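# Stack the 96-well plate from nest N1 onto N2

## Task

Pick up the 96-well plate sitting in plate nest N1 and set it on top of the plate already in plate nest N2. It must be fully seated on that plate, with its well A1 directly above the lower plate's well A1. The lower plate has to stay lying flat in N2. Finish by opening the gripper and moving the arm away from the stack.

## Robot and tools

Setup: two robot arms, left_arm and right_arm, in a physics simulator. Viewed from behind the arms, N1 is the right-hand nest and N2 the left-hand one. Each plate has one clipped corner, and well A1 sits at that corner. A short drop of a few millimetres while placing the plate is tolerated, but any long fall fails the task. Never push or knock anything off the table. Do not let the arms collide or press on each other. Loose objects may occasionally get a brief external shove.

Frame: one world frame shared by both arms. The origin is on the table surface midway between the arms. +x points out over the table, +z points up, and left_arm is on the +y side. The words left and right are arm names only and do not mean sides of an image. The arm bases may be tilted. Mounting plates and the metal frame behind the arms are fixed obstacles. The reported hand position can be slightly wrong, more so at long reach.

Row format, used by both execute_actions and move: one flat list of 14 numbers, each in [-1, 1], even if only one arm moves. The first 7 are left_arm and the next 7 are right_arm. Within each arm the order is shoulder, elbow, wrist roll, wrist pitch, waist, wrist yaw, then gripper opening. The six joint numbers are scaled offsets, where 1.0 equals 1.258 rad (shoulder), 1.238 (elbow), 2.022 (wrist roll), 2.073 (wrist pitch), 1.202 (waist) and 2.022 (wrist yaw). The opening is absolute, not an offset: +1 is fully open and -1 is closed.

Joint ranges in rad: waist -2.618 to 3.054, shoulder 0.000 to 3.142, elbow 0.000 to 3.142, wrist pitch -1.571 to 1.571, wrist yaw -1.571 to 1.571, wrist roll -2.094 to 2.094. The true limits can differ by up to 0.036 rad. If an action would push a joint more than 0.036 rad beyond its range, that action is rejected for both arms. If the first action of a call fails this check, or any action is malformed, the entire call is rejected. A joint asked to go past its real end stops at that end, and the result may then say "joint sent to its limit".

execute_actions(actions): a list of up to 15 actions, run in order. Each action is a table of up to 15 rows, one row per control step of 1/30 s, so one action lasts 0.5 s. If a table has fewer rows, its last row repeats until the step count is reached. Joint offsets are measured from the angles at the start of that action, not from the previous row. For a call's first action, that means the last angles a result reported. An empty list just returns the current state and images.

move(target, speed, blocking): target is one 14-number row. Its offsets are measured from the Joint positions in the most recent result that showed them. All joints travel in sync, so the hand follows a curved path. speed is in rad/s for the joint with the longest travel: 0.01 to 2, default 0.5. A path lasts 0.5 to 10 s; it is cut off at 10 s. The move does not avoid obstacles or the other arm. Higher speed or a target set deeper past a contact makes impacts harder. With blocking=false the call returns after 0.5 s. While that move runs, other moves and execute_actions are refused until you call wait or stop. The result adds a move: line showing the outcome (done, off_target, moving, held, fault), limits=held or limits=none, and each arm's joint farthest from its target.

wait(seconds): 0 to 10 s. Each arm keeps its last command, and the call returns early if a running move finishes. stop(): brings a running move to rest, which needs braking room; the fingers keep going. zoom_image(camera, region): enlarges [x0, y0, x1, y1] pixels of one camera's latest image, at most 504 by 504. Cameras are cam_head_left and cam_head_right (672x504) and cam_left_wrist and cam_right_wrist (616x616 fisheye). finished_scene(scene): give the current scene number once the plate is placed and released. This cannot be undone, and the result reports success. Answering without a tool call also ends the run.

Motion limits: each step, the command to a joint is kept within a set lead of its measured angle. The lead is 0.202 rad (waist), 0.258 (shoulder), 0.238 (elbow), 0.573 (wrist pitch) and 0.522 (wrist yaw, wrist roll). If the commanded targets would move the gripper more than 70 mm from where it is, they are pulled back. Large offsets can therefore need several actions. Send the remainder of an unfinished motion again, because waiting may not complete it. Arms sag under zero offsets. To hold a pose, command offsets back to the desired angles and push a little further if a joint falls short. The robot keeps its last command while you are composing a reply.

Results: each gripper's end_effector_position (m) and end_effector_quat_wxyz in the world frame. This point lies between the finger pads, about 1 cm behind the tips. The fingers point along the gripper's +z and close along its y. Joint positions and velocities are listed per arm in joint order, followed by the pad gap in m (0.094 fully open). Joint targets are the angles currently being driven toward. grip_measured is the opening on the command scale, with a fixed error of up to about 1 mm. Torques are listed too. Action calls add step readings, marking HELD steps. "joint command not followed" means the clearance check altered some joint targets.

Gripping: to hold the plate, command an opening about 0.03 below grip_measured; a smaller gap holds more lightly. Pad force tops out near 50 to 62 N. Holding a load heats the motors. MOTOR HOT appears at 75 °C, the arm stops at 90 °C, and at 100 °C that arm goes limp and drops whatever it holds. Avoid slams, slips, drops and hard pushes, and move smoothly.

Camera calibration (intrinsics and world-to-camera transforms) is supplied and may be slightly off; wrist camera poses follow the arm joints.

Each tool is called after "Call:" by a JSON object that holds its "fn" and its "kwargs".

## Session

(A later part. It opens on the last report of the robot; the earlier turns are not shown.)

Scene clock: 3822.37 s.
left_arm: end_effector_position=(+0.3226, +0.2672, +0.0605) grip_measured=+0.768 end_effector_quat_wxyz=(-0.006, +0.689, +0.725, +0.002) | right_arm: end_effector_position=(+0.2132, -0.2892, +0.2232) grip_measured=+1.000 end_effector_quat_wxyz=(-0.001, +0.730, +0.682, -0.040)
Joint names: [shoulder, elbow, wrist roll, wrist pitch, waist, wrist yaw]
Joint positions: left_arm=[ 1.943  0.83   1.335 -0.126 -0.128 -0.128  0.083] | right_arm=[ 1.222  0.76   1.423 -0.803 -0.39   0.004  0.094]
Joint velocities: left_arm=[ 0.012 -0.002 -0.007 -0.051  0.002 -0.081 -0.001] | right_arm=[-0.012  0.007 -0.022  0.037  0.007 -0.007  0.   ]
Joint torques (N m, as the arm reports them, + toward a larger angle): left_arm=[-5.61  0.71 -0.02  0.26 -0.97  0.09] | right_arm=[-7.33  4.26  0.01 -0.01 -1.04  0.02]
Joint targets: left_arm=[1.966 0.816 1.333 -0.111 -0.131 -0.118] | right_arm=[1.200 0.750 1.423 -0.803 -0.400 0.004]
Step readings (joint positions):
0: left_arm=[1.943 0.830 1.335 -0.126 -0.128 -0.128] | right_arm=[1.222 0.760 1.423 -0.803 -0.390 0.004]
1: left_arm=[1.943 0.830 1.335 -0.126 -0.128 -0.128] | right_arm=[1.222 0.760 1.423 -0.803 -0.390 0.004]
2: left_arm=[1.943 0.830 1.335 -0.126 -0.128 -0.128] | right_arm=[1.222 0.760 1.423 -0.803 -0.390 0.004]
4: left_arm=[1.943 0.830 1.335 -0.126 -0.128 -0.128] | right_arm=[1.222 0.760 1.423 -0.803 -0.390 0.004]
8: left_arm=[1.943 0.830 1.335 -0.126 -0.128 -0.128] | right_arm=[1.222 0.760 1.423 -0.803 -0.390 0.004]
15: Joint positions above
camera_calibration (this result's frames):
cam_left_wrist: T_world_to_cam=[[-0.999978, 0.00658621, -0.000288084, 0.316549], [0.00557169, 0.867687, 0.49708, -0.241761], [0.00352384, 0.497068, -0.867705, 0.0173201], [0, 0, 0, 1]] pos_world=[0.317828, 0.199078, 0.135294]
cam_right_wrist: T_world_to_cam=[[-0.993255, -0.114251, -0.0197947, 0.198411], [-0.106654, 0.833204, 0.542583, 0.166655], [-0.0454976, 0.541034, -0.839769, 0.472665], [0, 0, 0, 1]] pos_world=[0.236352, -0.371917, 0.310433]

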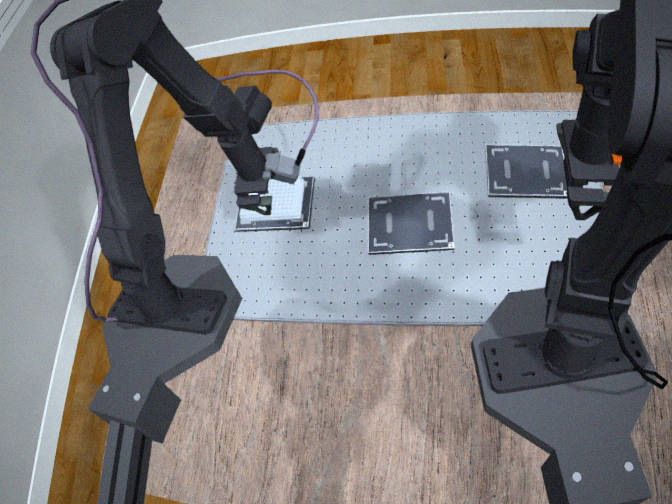

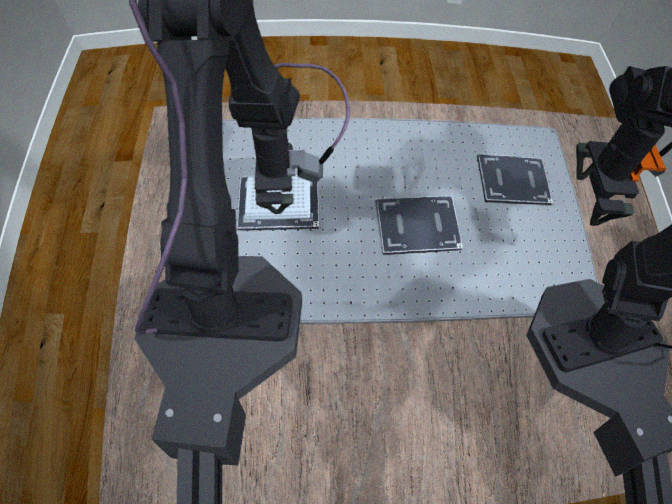

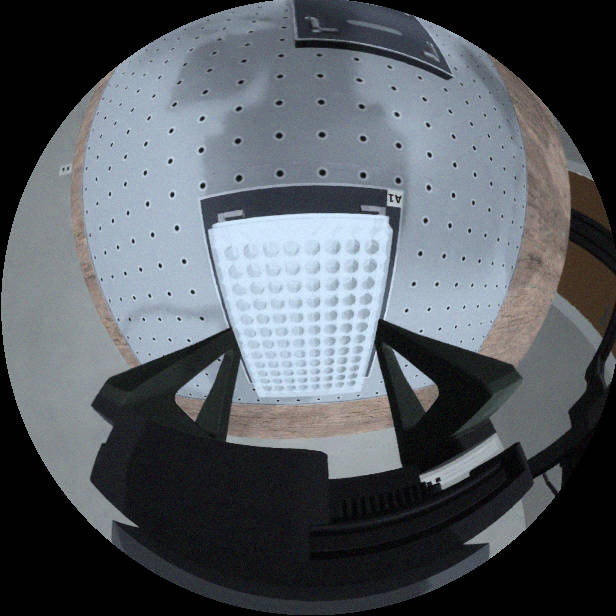

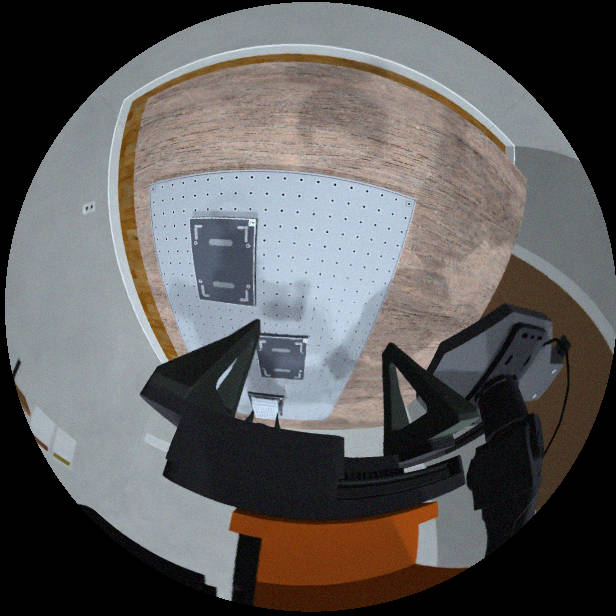

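Call:
{"fn": "zoom_image", "kwargs": {"camera": "cam_left_wrist", "region": [195, 190, 415, 250]}}

Region (195, 190, 415, 250) of cam_left_wrist's 616x616 image, scaled by 2.291, with more detail than that image has; it fills the top 137 rows of this view, and the rest is white.

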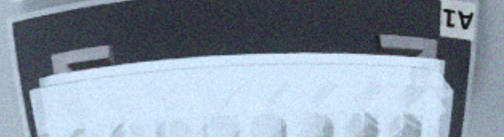

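Call:
{"fn": "move", "kwargs": {"target": [-0.127,-0.0113,-0.001,-0.074,-0.008,0.005,1.0,-0.0175,-0.008,0,0,-0.008,0,1], "speed": 0.4}}

Call:
{"fn": "move", "kwargs": {"target": [0.0,-0.0113,-0.25,0.10,-0.625,-0.40,1.0,-0.0175,-0.008,0,0,-0.008,0,1], "speed": 1.0}}

Scene clock: 3836.60 s.
left_arm: end_effector_position=(+0.3264, +0.2710, +0.0976) grip_measured=+1.000 end_effector_quat_wxyz=(-0.005, +0.688, +0.725, +0.003) | right_arm: end_effector_position=(+0.2132, -0.2892, +0.2232) grip_measured=+1.000 end_effector_quat_wxyz=(-0.001, +0.730, +0.682, -0.040)
Joint names: [shoulder, elbow, wrist roll, wrist pitch, waist, wrist yaw]
Joint positions: left_arm=[ 1.801  0.83   1.335 -0.265 -0.128 -0.128  0.094] | right_arm=[ 1.222  0.76   1.423 -0.803 -0.39   0.004  0.094]
Joint velocities: left_arm=[-0.002 -0.002 -0.022 -0.022 -0.007 -0.037  0.   ] | right_arm=[-0.002  0.002  0.007  0.037 -0.012  0.051  0.   ]
Joint torques (N m, as the arm reports them, + toward a larger angle): left_arm=[-8.15  1.33 -0.02  0.02 -1.4   0.1 ] | right_arm=[-7.3   4.25  0.01  0.   -1.05  0.01]
Joint targets: left_arm=[1.783 0.816 1.333 -0.279 -0.138 -0.118] | right_arm=[1.200 0.750 1.423 -0.803 -0.400 0.004]
move: off_target (right_arm); limits=none; left_arm: farthest joint: the shoulder, 0.018 radians from its target (0.160 radians at the start); right_arm: farthest joint: the shoulder, 0.022 radians from its target (0.022 radians at the start)
camera_calibration (this result's frames):
cam_left_wrist: T_world_to_cam=[[-0.999977, 0.00631641, -0.00252571, 0.320631], [0.00422747, 0.867894, 0.496732, -0.263025], [0.00532961, 0.49671, -0.8679, 0.047088], [0, 0, 0, 1]] pos_world=[0.321484, 0.202863, 0.17233]
cam_right_wrist: T_world_to_cam=[[-0.993255, -0.114251, -0.0197947, 0.198411], [-0.106654, 0.833204, 0.542583, 0.166655], [-0.0454976, 0.541034, -0.839769, 0.472665], [0, 0, 0, 1]] pos_world=[0.236352, -0.371917, 0.310433]

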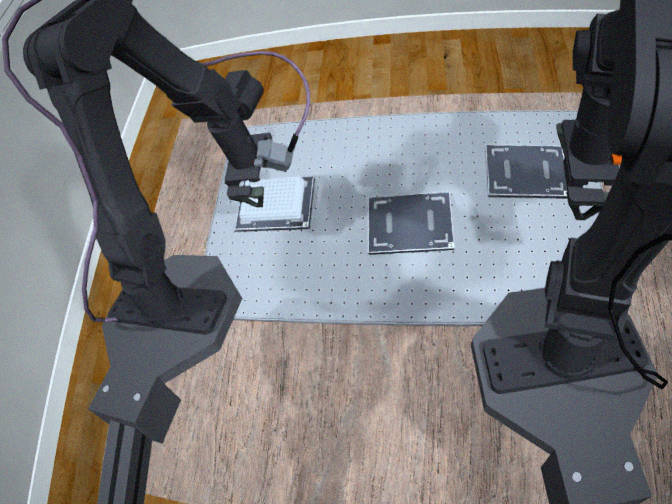

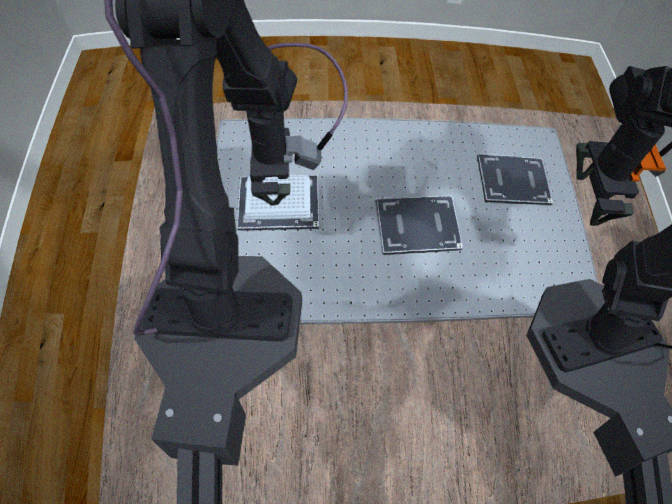

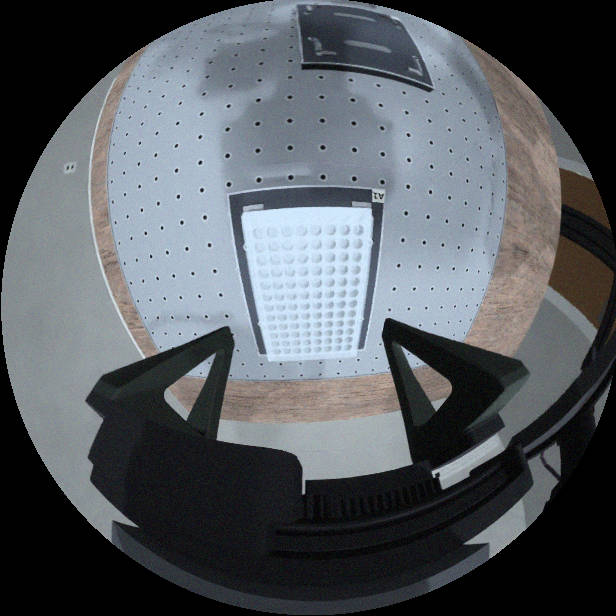

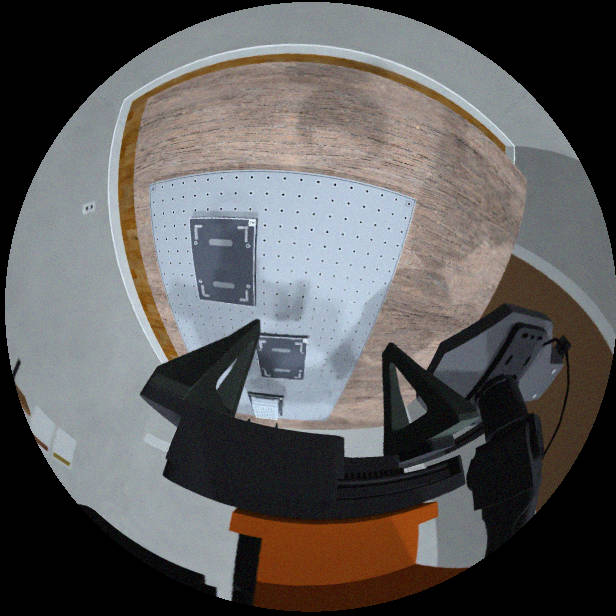

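Scene clock: 3838.37 s.
left_arm: end_effector_position=(+0.3350, +0.1151, +0.1877) grip_measured=+1.000 end_effector_quat_wxyz=(+0.156, +0.659, +0.677, +0.288) | right_arm: end_effector_position=(+0.2132, -0.2892, +0.2232) grip_measured=+1.000 end_effector_quat_wxyz=(-0.001, +0.730, +0.682, -0.040)
Joint names: [shoulder, elbow, wrist roll, wrist pitch, waist, wrist yaw]
Joint positions: left_arm=[ 1.801  0.83   0.841 -0.071 -0.874 -0.923  0.094] | right_arm=[ 1.222  0.76   1.423 -0.803 -0.39   0.004  0.094]
Joint velocities: left_arm=[ 0.007 -0.012  0.007 -0.007  0.002 -0.007  0.   ] | right_arm=[ 0.012 -0.012 -0.022 -0.022  0.002 -0.037  0.   ]
Joint torques (N m, as the arm reports them, + toward a larger angle): left_arm=[-6.59  2.28 -0.11  0.76 -2.36 -0.39] | right_arm=[-7.32  4.29  0.02  0.01 -1.06  0.  ]
Joint targets: left_arm=[1.801 0.816 0.830 -0.058 -0.879 -0.937] | right_arm=[1.200 0.750 1.423 -0.803 -0.400 0.004]
move: off_target (right_arm); limits=none; left_arm: farthest joint: the elbow, 0.014 radians from its target (0.014 radians at the start); right_arm: farthest joint: the shoulder, 0.022 radians from its target (0.022 radians at the start)
camera_calibration (this result's frames):
cam_left_wrist: T_world_to_cam=[[-0.802632, 0.093077, -0.589168, 0.364414], [-0.321334, 0.76469, 0.558564, -0.0632155], [0.50252, 0.637641, -0.583856, -0.0334095], [0, 0, 0, 1]] pos_world=[0.288966, 0.0357249, 0.230504]
cam_right_wrist: T_world_to_cam=[[-0.993255, -0.114251, -0.0197947, 0.198411], [-0.106654, 0.833204, 0.542583, 0.166655], [-0.0454976, 0.541034, -0.839769, 0.472665], [0, 0, 0, 1]] pos_world=[0.236352, -0.371917, 0.310433]

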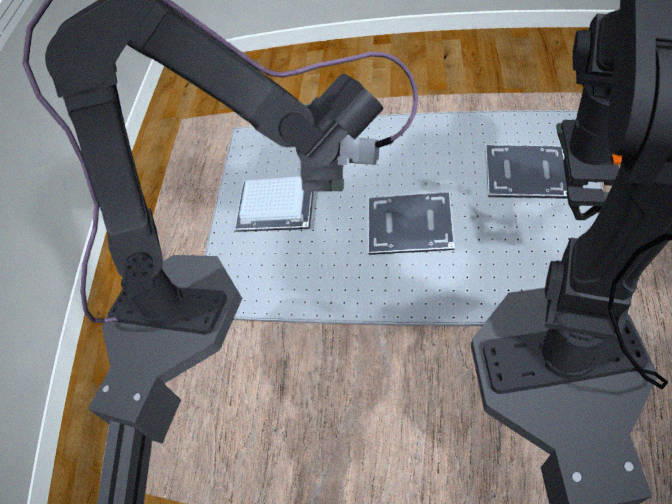

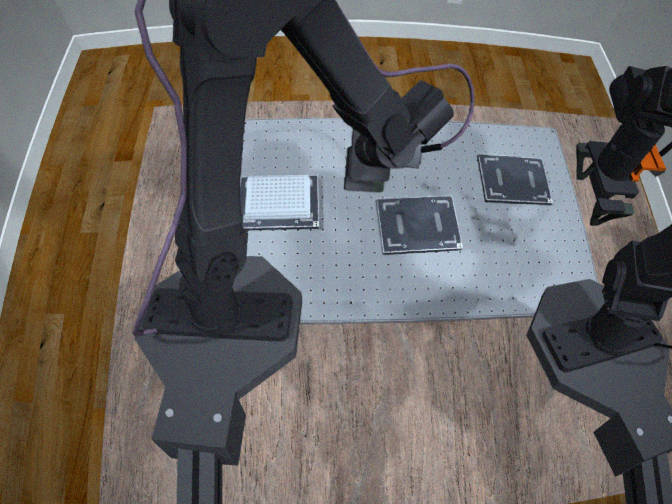

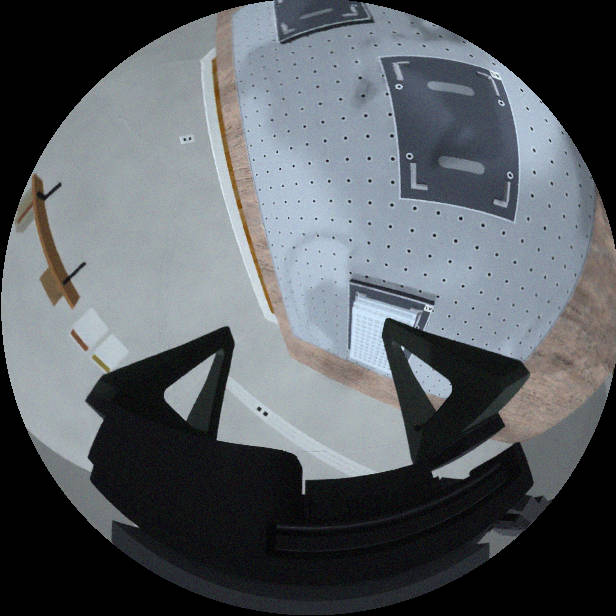

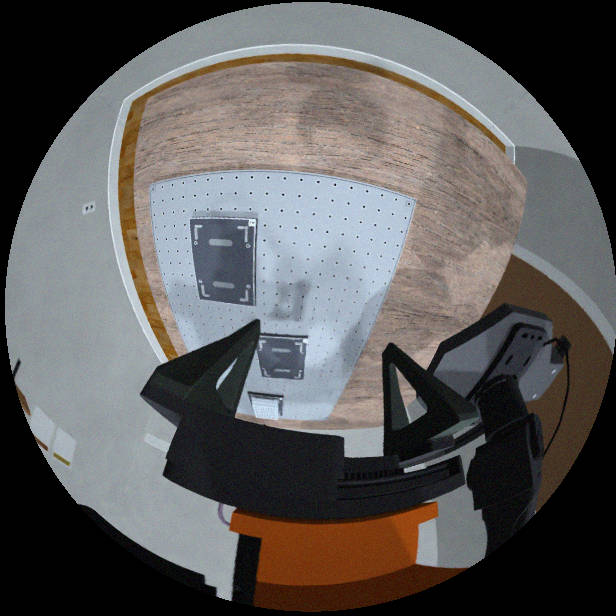

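Call:
{"fn": "move", "kwargs": {"target": [0.338,-0.0113,-0.003,0.139,-0.004,-0.003,1.0,-0.0175,-0.008,0,0,-0.008,0,1], "speed": 0.6}}

Scene clock: 3841.90 s.
left_arm: end_effector_position=(+0.2873, +0.1169, +0.0747) grip_measured=+1.000 end_effector_quat_wxyz=(+0.096, +0.694, +0.650, +0.294) | right_arm: end_effector_position=(+0.2132, -0.2892, +0.2232) grip_measured=+1.000 end_effector_quat_wxyz=(-0.001, +0.730, +0.682, -0.040)
Joint names: [shoulder, elbow, wrist roll, wrist pitch, waist, wrist yaw]
Joint positions: left_arm=[ 2.228  0.83   0.841  0.206 -0.874 -0.923  0.094] | right_arm=[ 1.222  0.76   1.423 -0.803 -0.39   0.004  0.094]
Joint velocities: left_arm=[-0.007  0.002 -0.066  0.022 -0.007  0.022  0.   ] | right_arm=[-0.007 -0.022 -0.051  0.007 -0.002 -0.037  0.   ]
Joint torques (N m, as the arm reports them, + toward a larger angle): left_arm=[-7.34  0.38 -0.04  0.57 -2.63 -0.33] | right_arm=[-7.31  4.27  0.01  0.   -1.04  0.02]
Joint targets: left_arm=[2.227 0.816 0.835 0.217 -0.878 -0.929] | right_arm=[1.200 0.750 1.423 -0.803 -0.400 0.004]
move: off_target (right_arm); limits=none; left_arm: farthest joint: the elbow, 0.014 radians from its target (0.014 radians at the start); right_arm: farthest joint: the shoulder, 0.022 radians from its target (0.022 radians at the start)
camera_calibration (this result's frames):
cam_left_wrist: T_world_to_cam=[[-0.843078, 0.1931, -0.501928, 0.252802], [-0.234388, 0.708073, 0.666104, -0.0432487], [0.484026, 0.679224, -0.5517, -0.0785027], [0, 0, 0, 1]] pos_world=[0.240992, 0.035128, 0.112387]
cam_right_wrist: T_world_to_cam=[[-0.993255, -0.114251, -0.0197947, 0.198411], [-0.106654, 0.833204, 0.542583, 0.166655], [-0.0454976, 0.541034, -0.839769, 0.472665], [0, 0, 0, 1]] pos_world=[0.236352, -0.371917, 0.310433]

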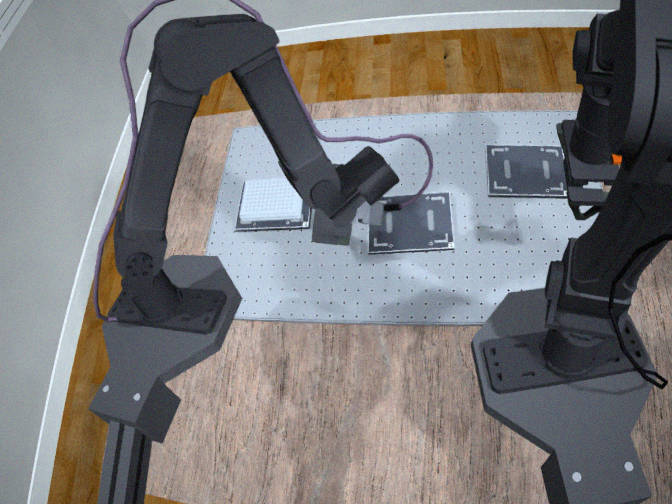

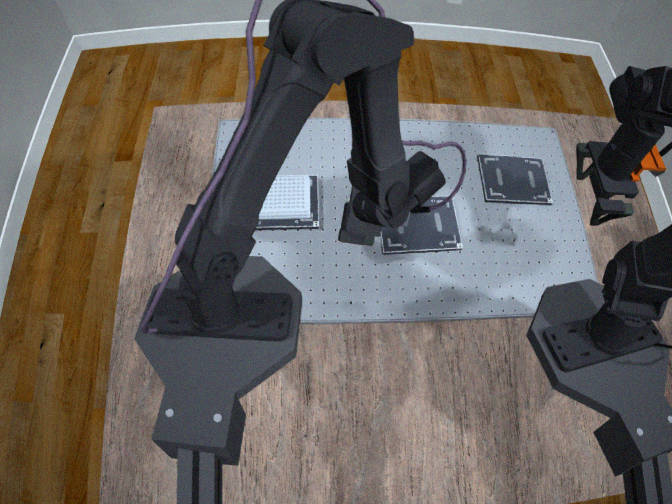

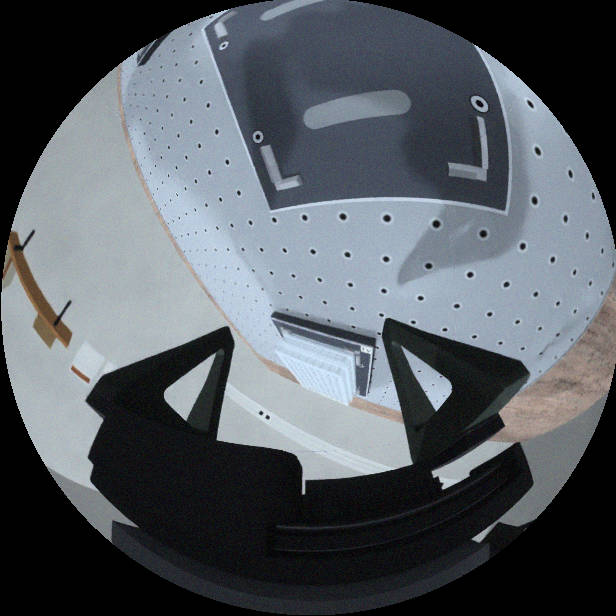

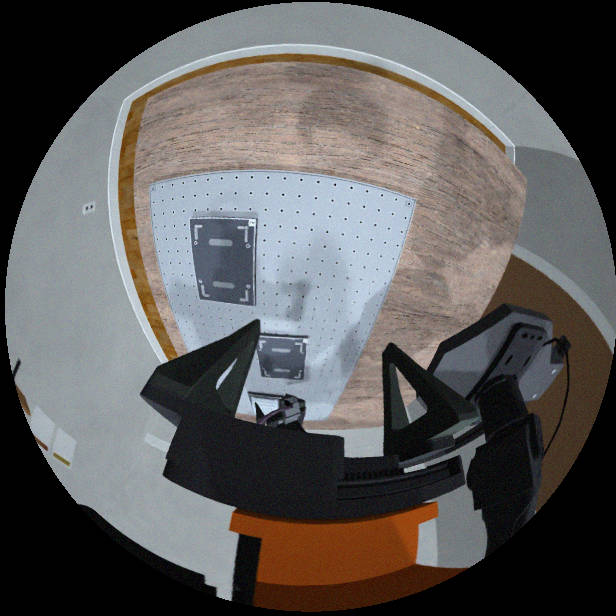

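Call:
{"fn": "zoom_image", "kwargs": {"camera": "cam_left_wrist", "region": [265, 310, 385, 410]}}

Region (265, 310, 385, 410) of cam_left_wrist's 616x616 image, scaled by 4.200, with more detail than that image has.

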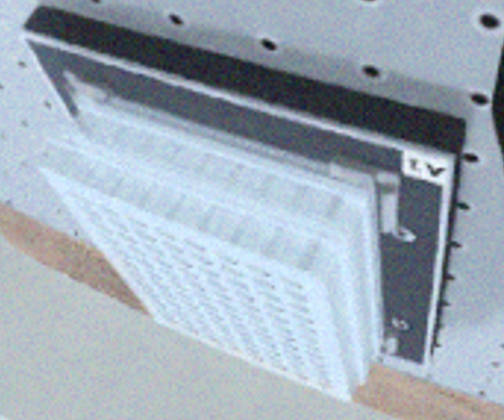

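Call:
{"fn": "zoom_image", "kwargs": {"camera": "cam_left_wrist", "region": [325, 340, 365, 380]}}

Call:
{"fn": "zoom_image", "kwargs": {"camera": "cam_left_wrist", "region": [270, 320, 310, 360]}}

Region (325, 340, 365, 380) of cam_left_wrist's 616x616 image, scaled by 12.600, with more detail than that image has.

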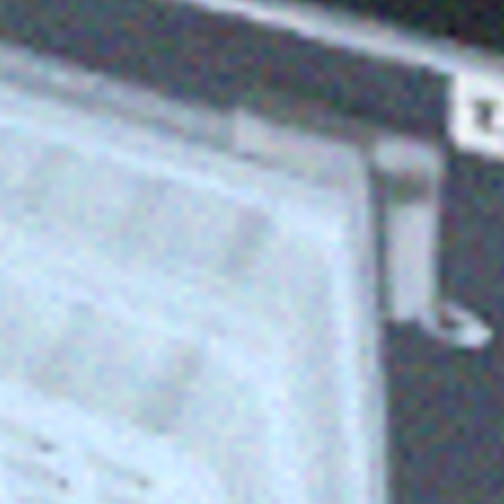

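Region (270, 320, 310, 360) of cam_left_wrist's 616x616 image, scaled by 12.600, with more detail than that image has.

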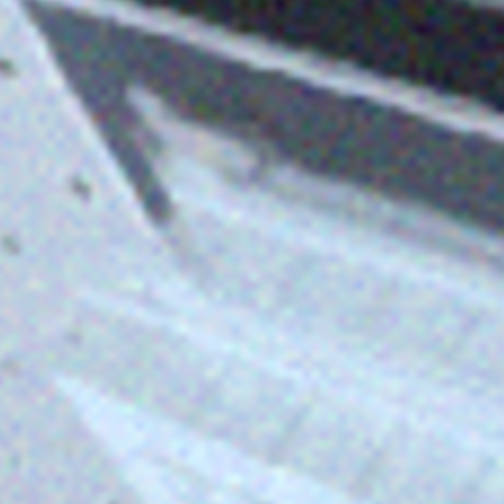

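Call:
{"fn": "zoom_image", "kwargs": {"camera": "cam_left_wrist", "region": [308, 338, 338, 373]}}

Region (308, 338, 338, 373) of cam_left_wrist's 616x616 image, scaled by 14.400, with more detail than that image has; it fills the left 432 columns of this view, and the rest is white.

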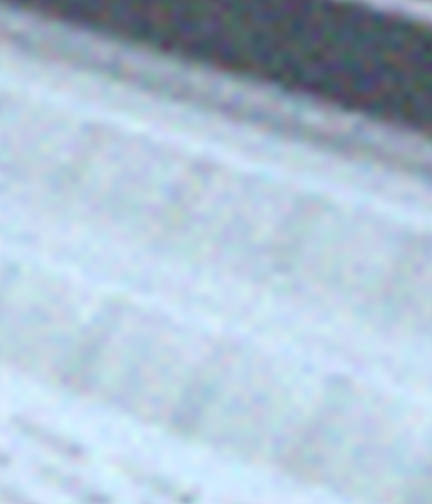

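Call:
{"fn": "zoom_image", "kwargs": {"camera": "cam_left_wrist", "region": [278, 326, 308, 361]}}

Call:
{"fn": "zoom_image", "kwargs": {"camera": "cam_left_wrist", "region": [328, 345, 358, 380]}}

Region (278, 326, 308, 361) of cam_left_wrist's 616x616 image, scaled by 14.400, with more detail than that image has; it fills the left 432 columns of this view, and the rest is white.

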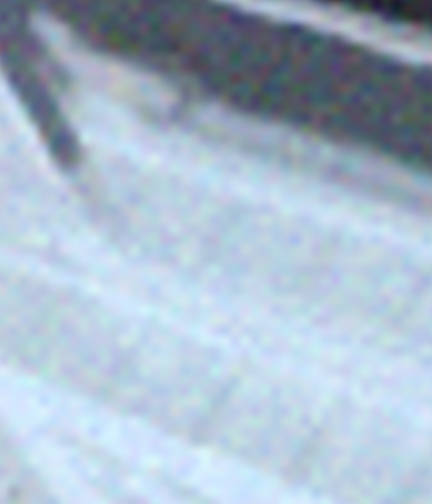

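Region (328, 345, 358, 380) of cam_left_wrist's 616x616 image, scaled by 14.400, with more detail than that image has; it fills the left 432 columns of this view, and the rest is white.

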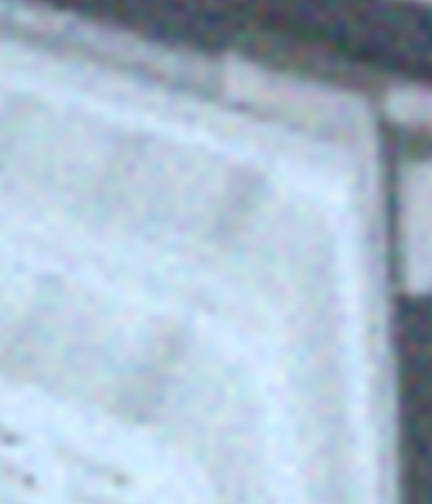

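Call:
{"fn": "move", "kwargs": {"target": [-0.356,-0.0113,0,-0.133,-0.004,0,1.0,-0.0175,-0.008,0,0,-0.008,0,1], "speed": 0.8}}

Call:
{"fn": "move", "kwargs": {"target": [-0.014,-0.0113,0.366,-0.103,0.827,0.398,-0.8,-0.0175,-0.008,0,0,-0.008,0,1], "speed": 1.0}}

Scene clock: 3880.67 s.
left_arm: end_effector_position=(+0.3367, +0.1131, +0.1900) grip_measured=+1.000 end_effector_quat_wxyz=(+0.163, +0.656, +0.680, +0.285) | right_arm: end_effector_position=(+0.2132, -0.2892, +0.2232) grip_measured=+1.000 end_effector_quat_wxyz=(-0.001, +0.730, +0.682, -0.040)
Joint names: [shoulder, elbow, wrist roll, wrist pitch, waist, wrist yaw]
Joint positions: left_arm=[ 1.794  0.83   0.841 -0.062 -0.874 -0.918  0.094] | right_arm=[ 1.222  0.76   1.423 -0.803 -0.39   0.004  0.094]
Joint velocities: left_arm=[ 0.007 -0.012  0.051  0.022 -0.002  0.037  0.   ] | right_arm=[-0.022 -0.002 -0.051  0.007 -0.002 -0.037  0.   ]
Joint torques (N m, as the arm reports them, + toward a larger angle): left_arm=[-7.58  2.33  0.    0.63 -2.29 -0.3 ] | right_arm=[-7.34  4.26  0.01  0.01 -1.03  0.01]
Joint targets: left_arm=[1.780 0.816 0.841 -0.070 -0.878 -0.923] | right_arm=[1.200 0.750 1.423 -0.803 -0.400 0.004]
move: off_target (right_arm); limits=none; left_arm: farthest joint: the shoulder, 0.014 radians from its target (0.448 radians at the start); right_arm: farthest joint: the shoulder, 0.022 radians from its target (0.022 radians at the start)
camera_calibration (this result's frames):
cam_left_wrist: T_world_to_cam=[[-0.799436, 0.0809655, -0.595271, 0.368778], [-0.327361, 0.772128, 0.544659, -0.0586272], [0.503724, 0.630288, -0.590761, -0.0299497], [0, 0, 0, 1]] pos_world=[0.290708, 0.0342863, 0.233761]
cam_right_wrist: T_world_to_cam=[[-0.993255, -0.114251, -0.0197947, 0.198411], [-0.106654, 0.833204, 0.542583, 0.166655], [-0.0454976, 0.541034, -0.839769, 0.472665], [0, 0, 0, 1]] pos_world=[0.236352, -0.371917, 0.310433]

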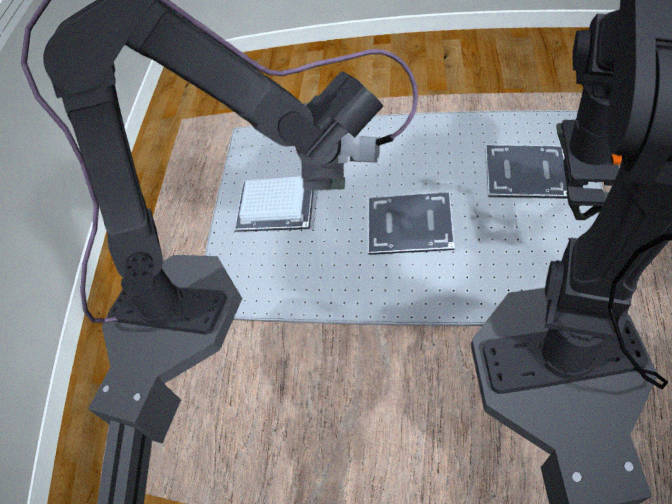

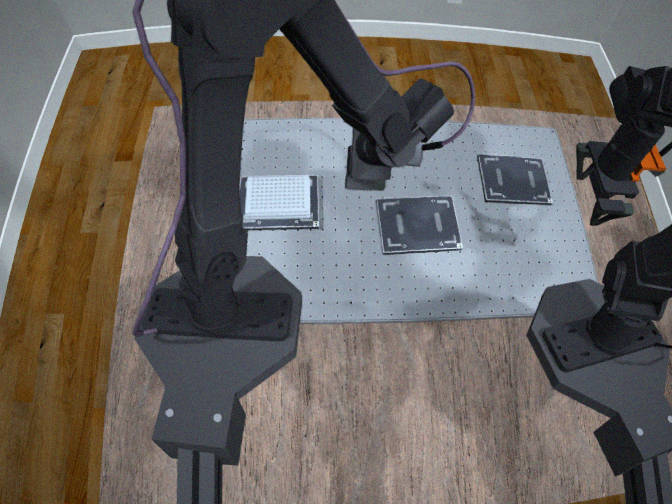

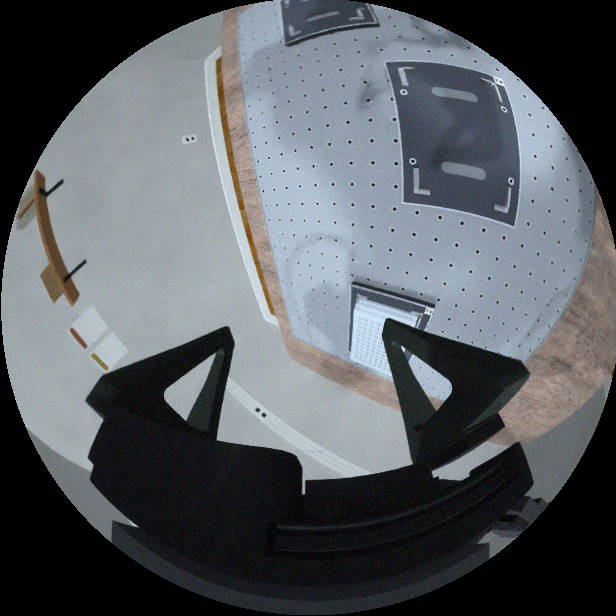

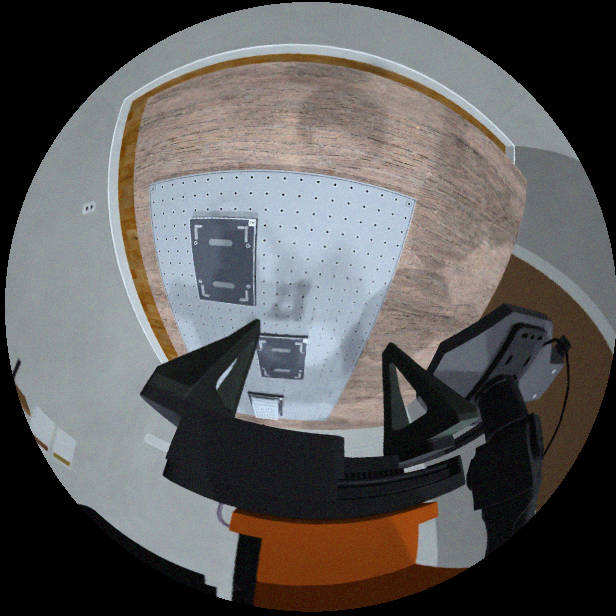

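Scene clock: 3882.57 s.
left_arm: end_effector_position=(+0.3295, +0.3582, +0.0948) grip_measured=-0.797 end_effector_quat_wxyz=(-0.038, +0.688, +0.724, +0.029) | right_arm: end_effector_position=(+0.2132, -0.2892, +0.2232) grip_measured=+1.000 end_effector_quat_wxyz=(-0.001, +0.730, +0.682, -0.040)
Joint names: [shoulder, elbow, wrist roll, wrist pitch, waist, wrist yaw]
Joint positions: left_arm=[ 1.794  0.83   1.573 -0.26   0.123 -0.126  0.01 ] | right_arm=[ 1.222  0.76   1.423 -0.803 -0.39   0.004  0.094]
Joint velocities: left_arm=[-0.017  0.002 -0.007 -0.022  0.002  0.037 -0.001] | right_arm=[-0.002 -0.007  0.007  0.022  0.012 -0.051  0.   ]
Joint torques (N m, as the arm reports them, + toward a larger angle): left_arm=[-8.21  1.29  0.05 -0.02 -0.35  0.08] | right_arm=[-7.32  4.27  0.01  0.   -1.05  0.01]
Joint targets: left_arm=[1.776 0.816 1.581 -0.276 0.121 -0.113] | right_arm=[1.200 0.750 1.423 -0.803 -0.400 0.004]
move: off_target (right_arm); limits=none; left_arm: farthest joint: the shoulder, 0.018 radians from its target (0.018 radians at the start); right_arm: farthest joint: the shoulder, 0.022 radians from its target (0.022 radians at the start)
camera_calibration (this result's frames):
cam_left_wrist: T_world_to_cam=[[-0.999914, 0.00771942, 0.0105596, 0.321418], [0.0123439, 0.823929, 0.566558, -0.330943], [-0.00432682, 0.56664, -0.823954, -0.0246604], [0, 0, 0, 1]] pos_world=[0.325369, 0.284166, 0.163785]
cam_right_wrist: T_world_to_cam=[[-0.993255, -0.114251, -0.0197947, 0.198411], [-0.106654, 0.833204, 0.542583, 0.166655], [-0.0454976, 0.541034, -0.839769, 0.472665], [0, 0, 0, 1]] pos_world=[0.236352, -0.371917, 0.310433]

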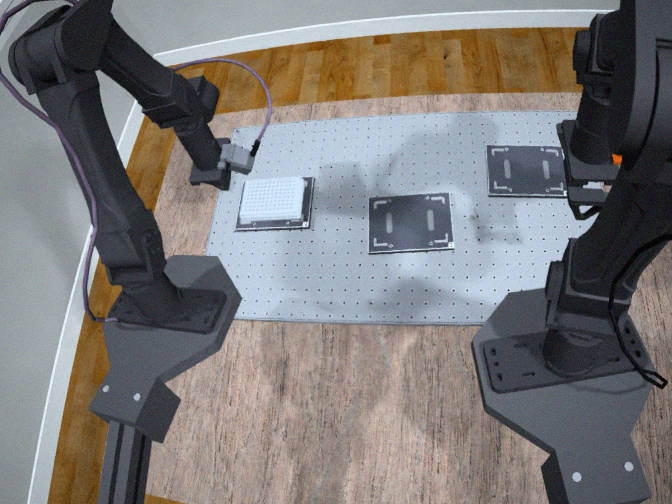

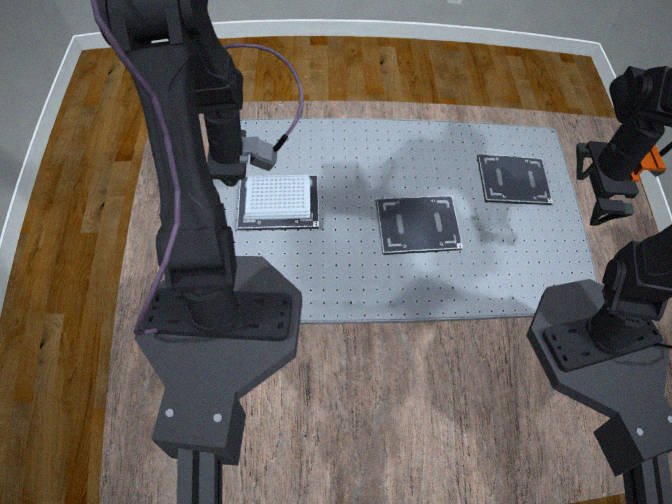

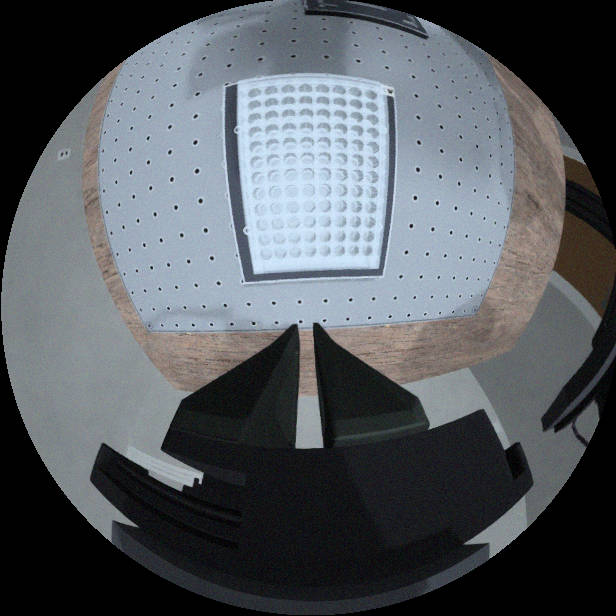

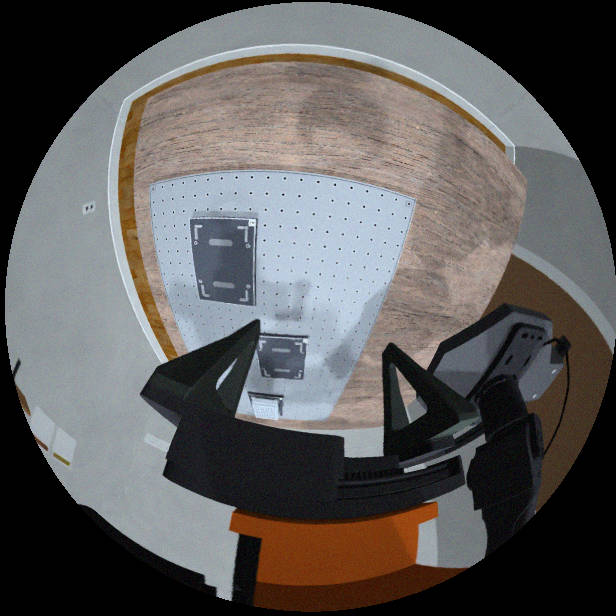

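Call:
{"fn": "zoom_image", "kwargs": {"camera": "cam_left_wrist", "region": [235, 235, 400, 290]}}

Region (235, 235, 400, 290) of cam_left_wrist's 616x616 image, scaled by 3.055, with more detail than that image has.

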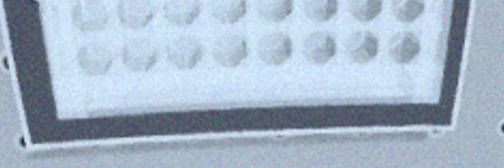

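Call:
{"fn": "move", "kwargs": {"target": [0.108,-0.0113,0.002,0.0637,-0.002,0.005,-0.8,-0.0175,-0.008,0,0,-0.008,0,1], "speed": 0.4}}

Scene clock: 3889.60 s.
left_arm: end_effector_position=(+0.3260, +0.3568, +0.0603) grip_measured=-0.797 end_effector_quat_wxyz=(-0.039, +0.689, +0.724, +0.027) | right_arm: end_effector_position=(+0.2132, -0.2892, +0.2232) grip_measured=+1.000 end_effector_quat_wxyz=(-0.001, +0.730, +0.682, -0.040)
Joint names: [shoulder, elbow, wrist roll, wrist pitch, waist, wrist yaw]
Joint positions: left_arm=[ 1.926  0.83   1.573 -0.133  0.123 -0.126  0.01 ] | right_arm=[ 1.222  0.76   1.423 -0.803 -0.39   0.004  0.094]
Joint velocities: left_arm=[-0.007 -0.007 -0.095  0.051  0.007 -0.051 -0.   ] | right_arm=[ 0.002  0.007 -0.066  0.066  0.002 -0.066  0.   ]
Joint torques (N m, as the arm reports them, + toward a larger angle): left_arm=[-6.93  0.7   0.03  0.13 -0.4   0.05] | right_arm=[-7.31  4.26  0.01  0.01 -1.04  0.01]
Joint targets: left_arm=[1.930 0.816 1.577 -0.128 0.120 -0.116] | right_arm=[1.200 0.750 1.423 -0.803 -0.400 0.004]
move: off_target (right_arm); limits=none; left_arm: farthest joint: the elbow, 0.014 radians from its target (0.014 radians at the start); right_arm: farthest joint: the shoulder, 0.022 radians from its target (0.022 radians at the start)
camera_calibration (this result's frames):
cam_left_wrist: T_world_to_cam=[[-0.999851, 0.00824926, 0.0151381, 0.317745], [0.0153698, 0.824279, 0.565975, -0.31128], [-0.00780916, 0.566124, -0.824283, -0.0510215], [0, 0, 0, 1]] pos_world=[0.322084, 0.282845, 0.129311]
cam_right_wrist: T_world_to_cam=[[-0.993255, -0.114251, -0.0197947, 0.198411], [-0.106654, 0.833204, 0.542583, 0.166655], [-0.0454976, 0.541034, -0.839769, 0.472665], [0, 0, 0, 1]] pos_world=[0.236352, -0.371917, 0.310433]

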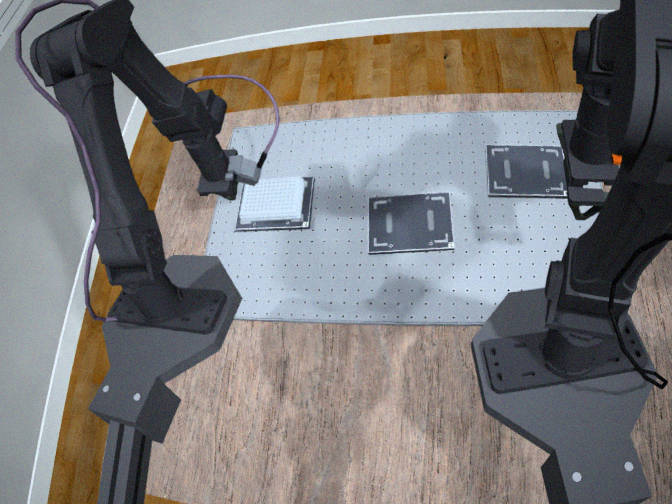

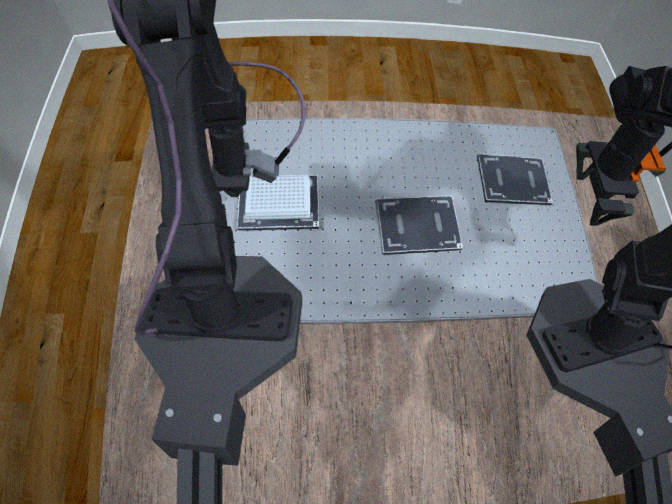

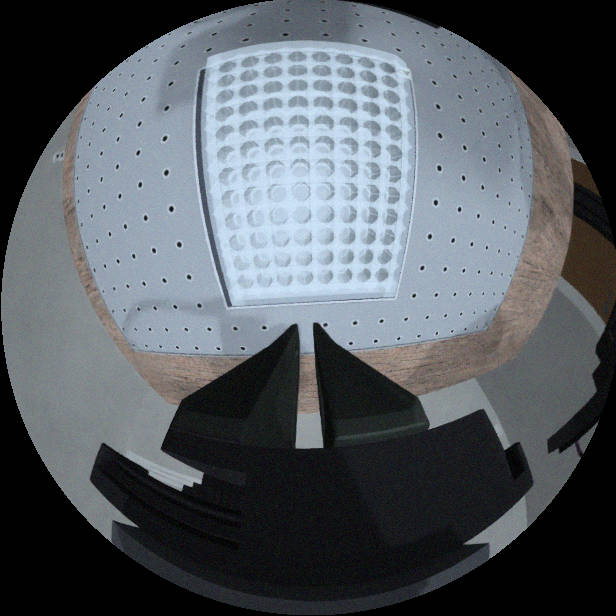

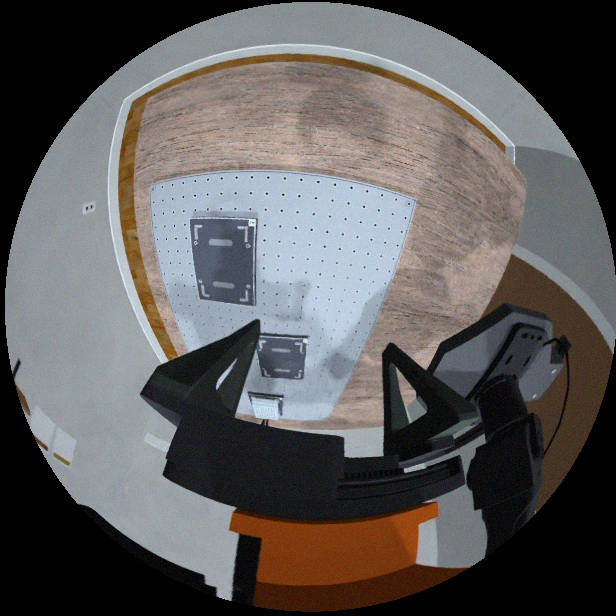

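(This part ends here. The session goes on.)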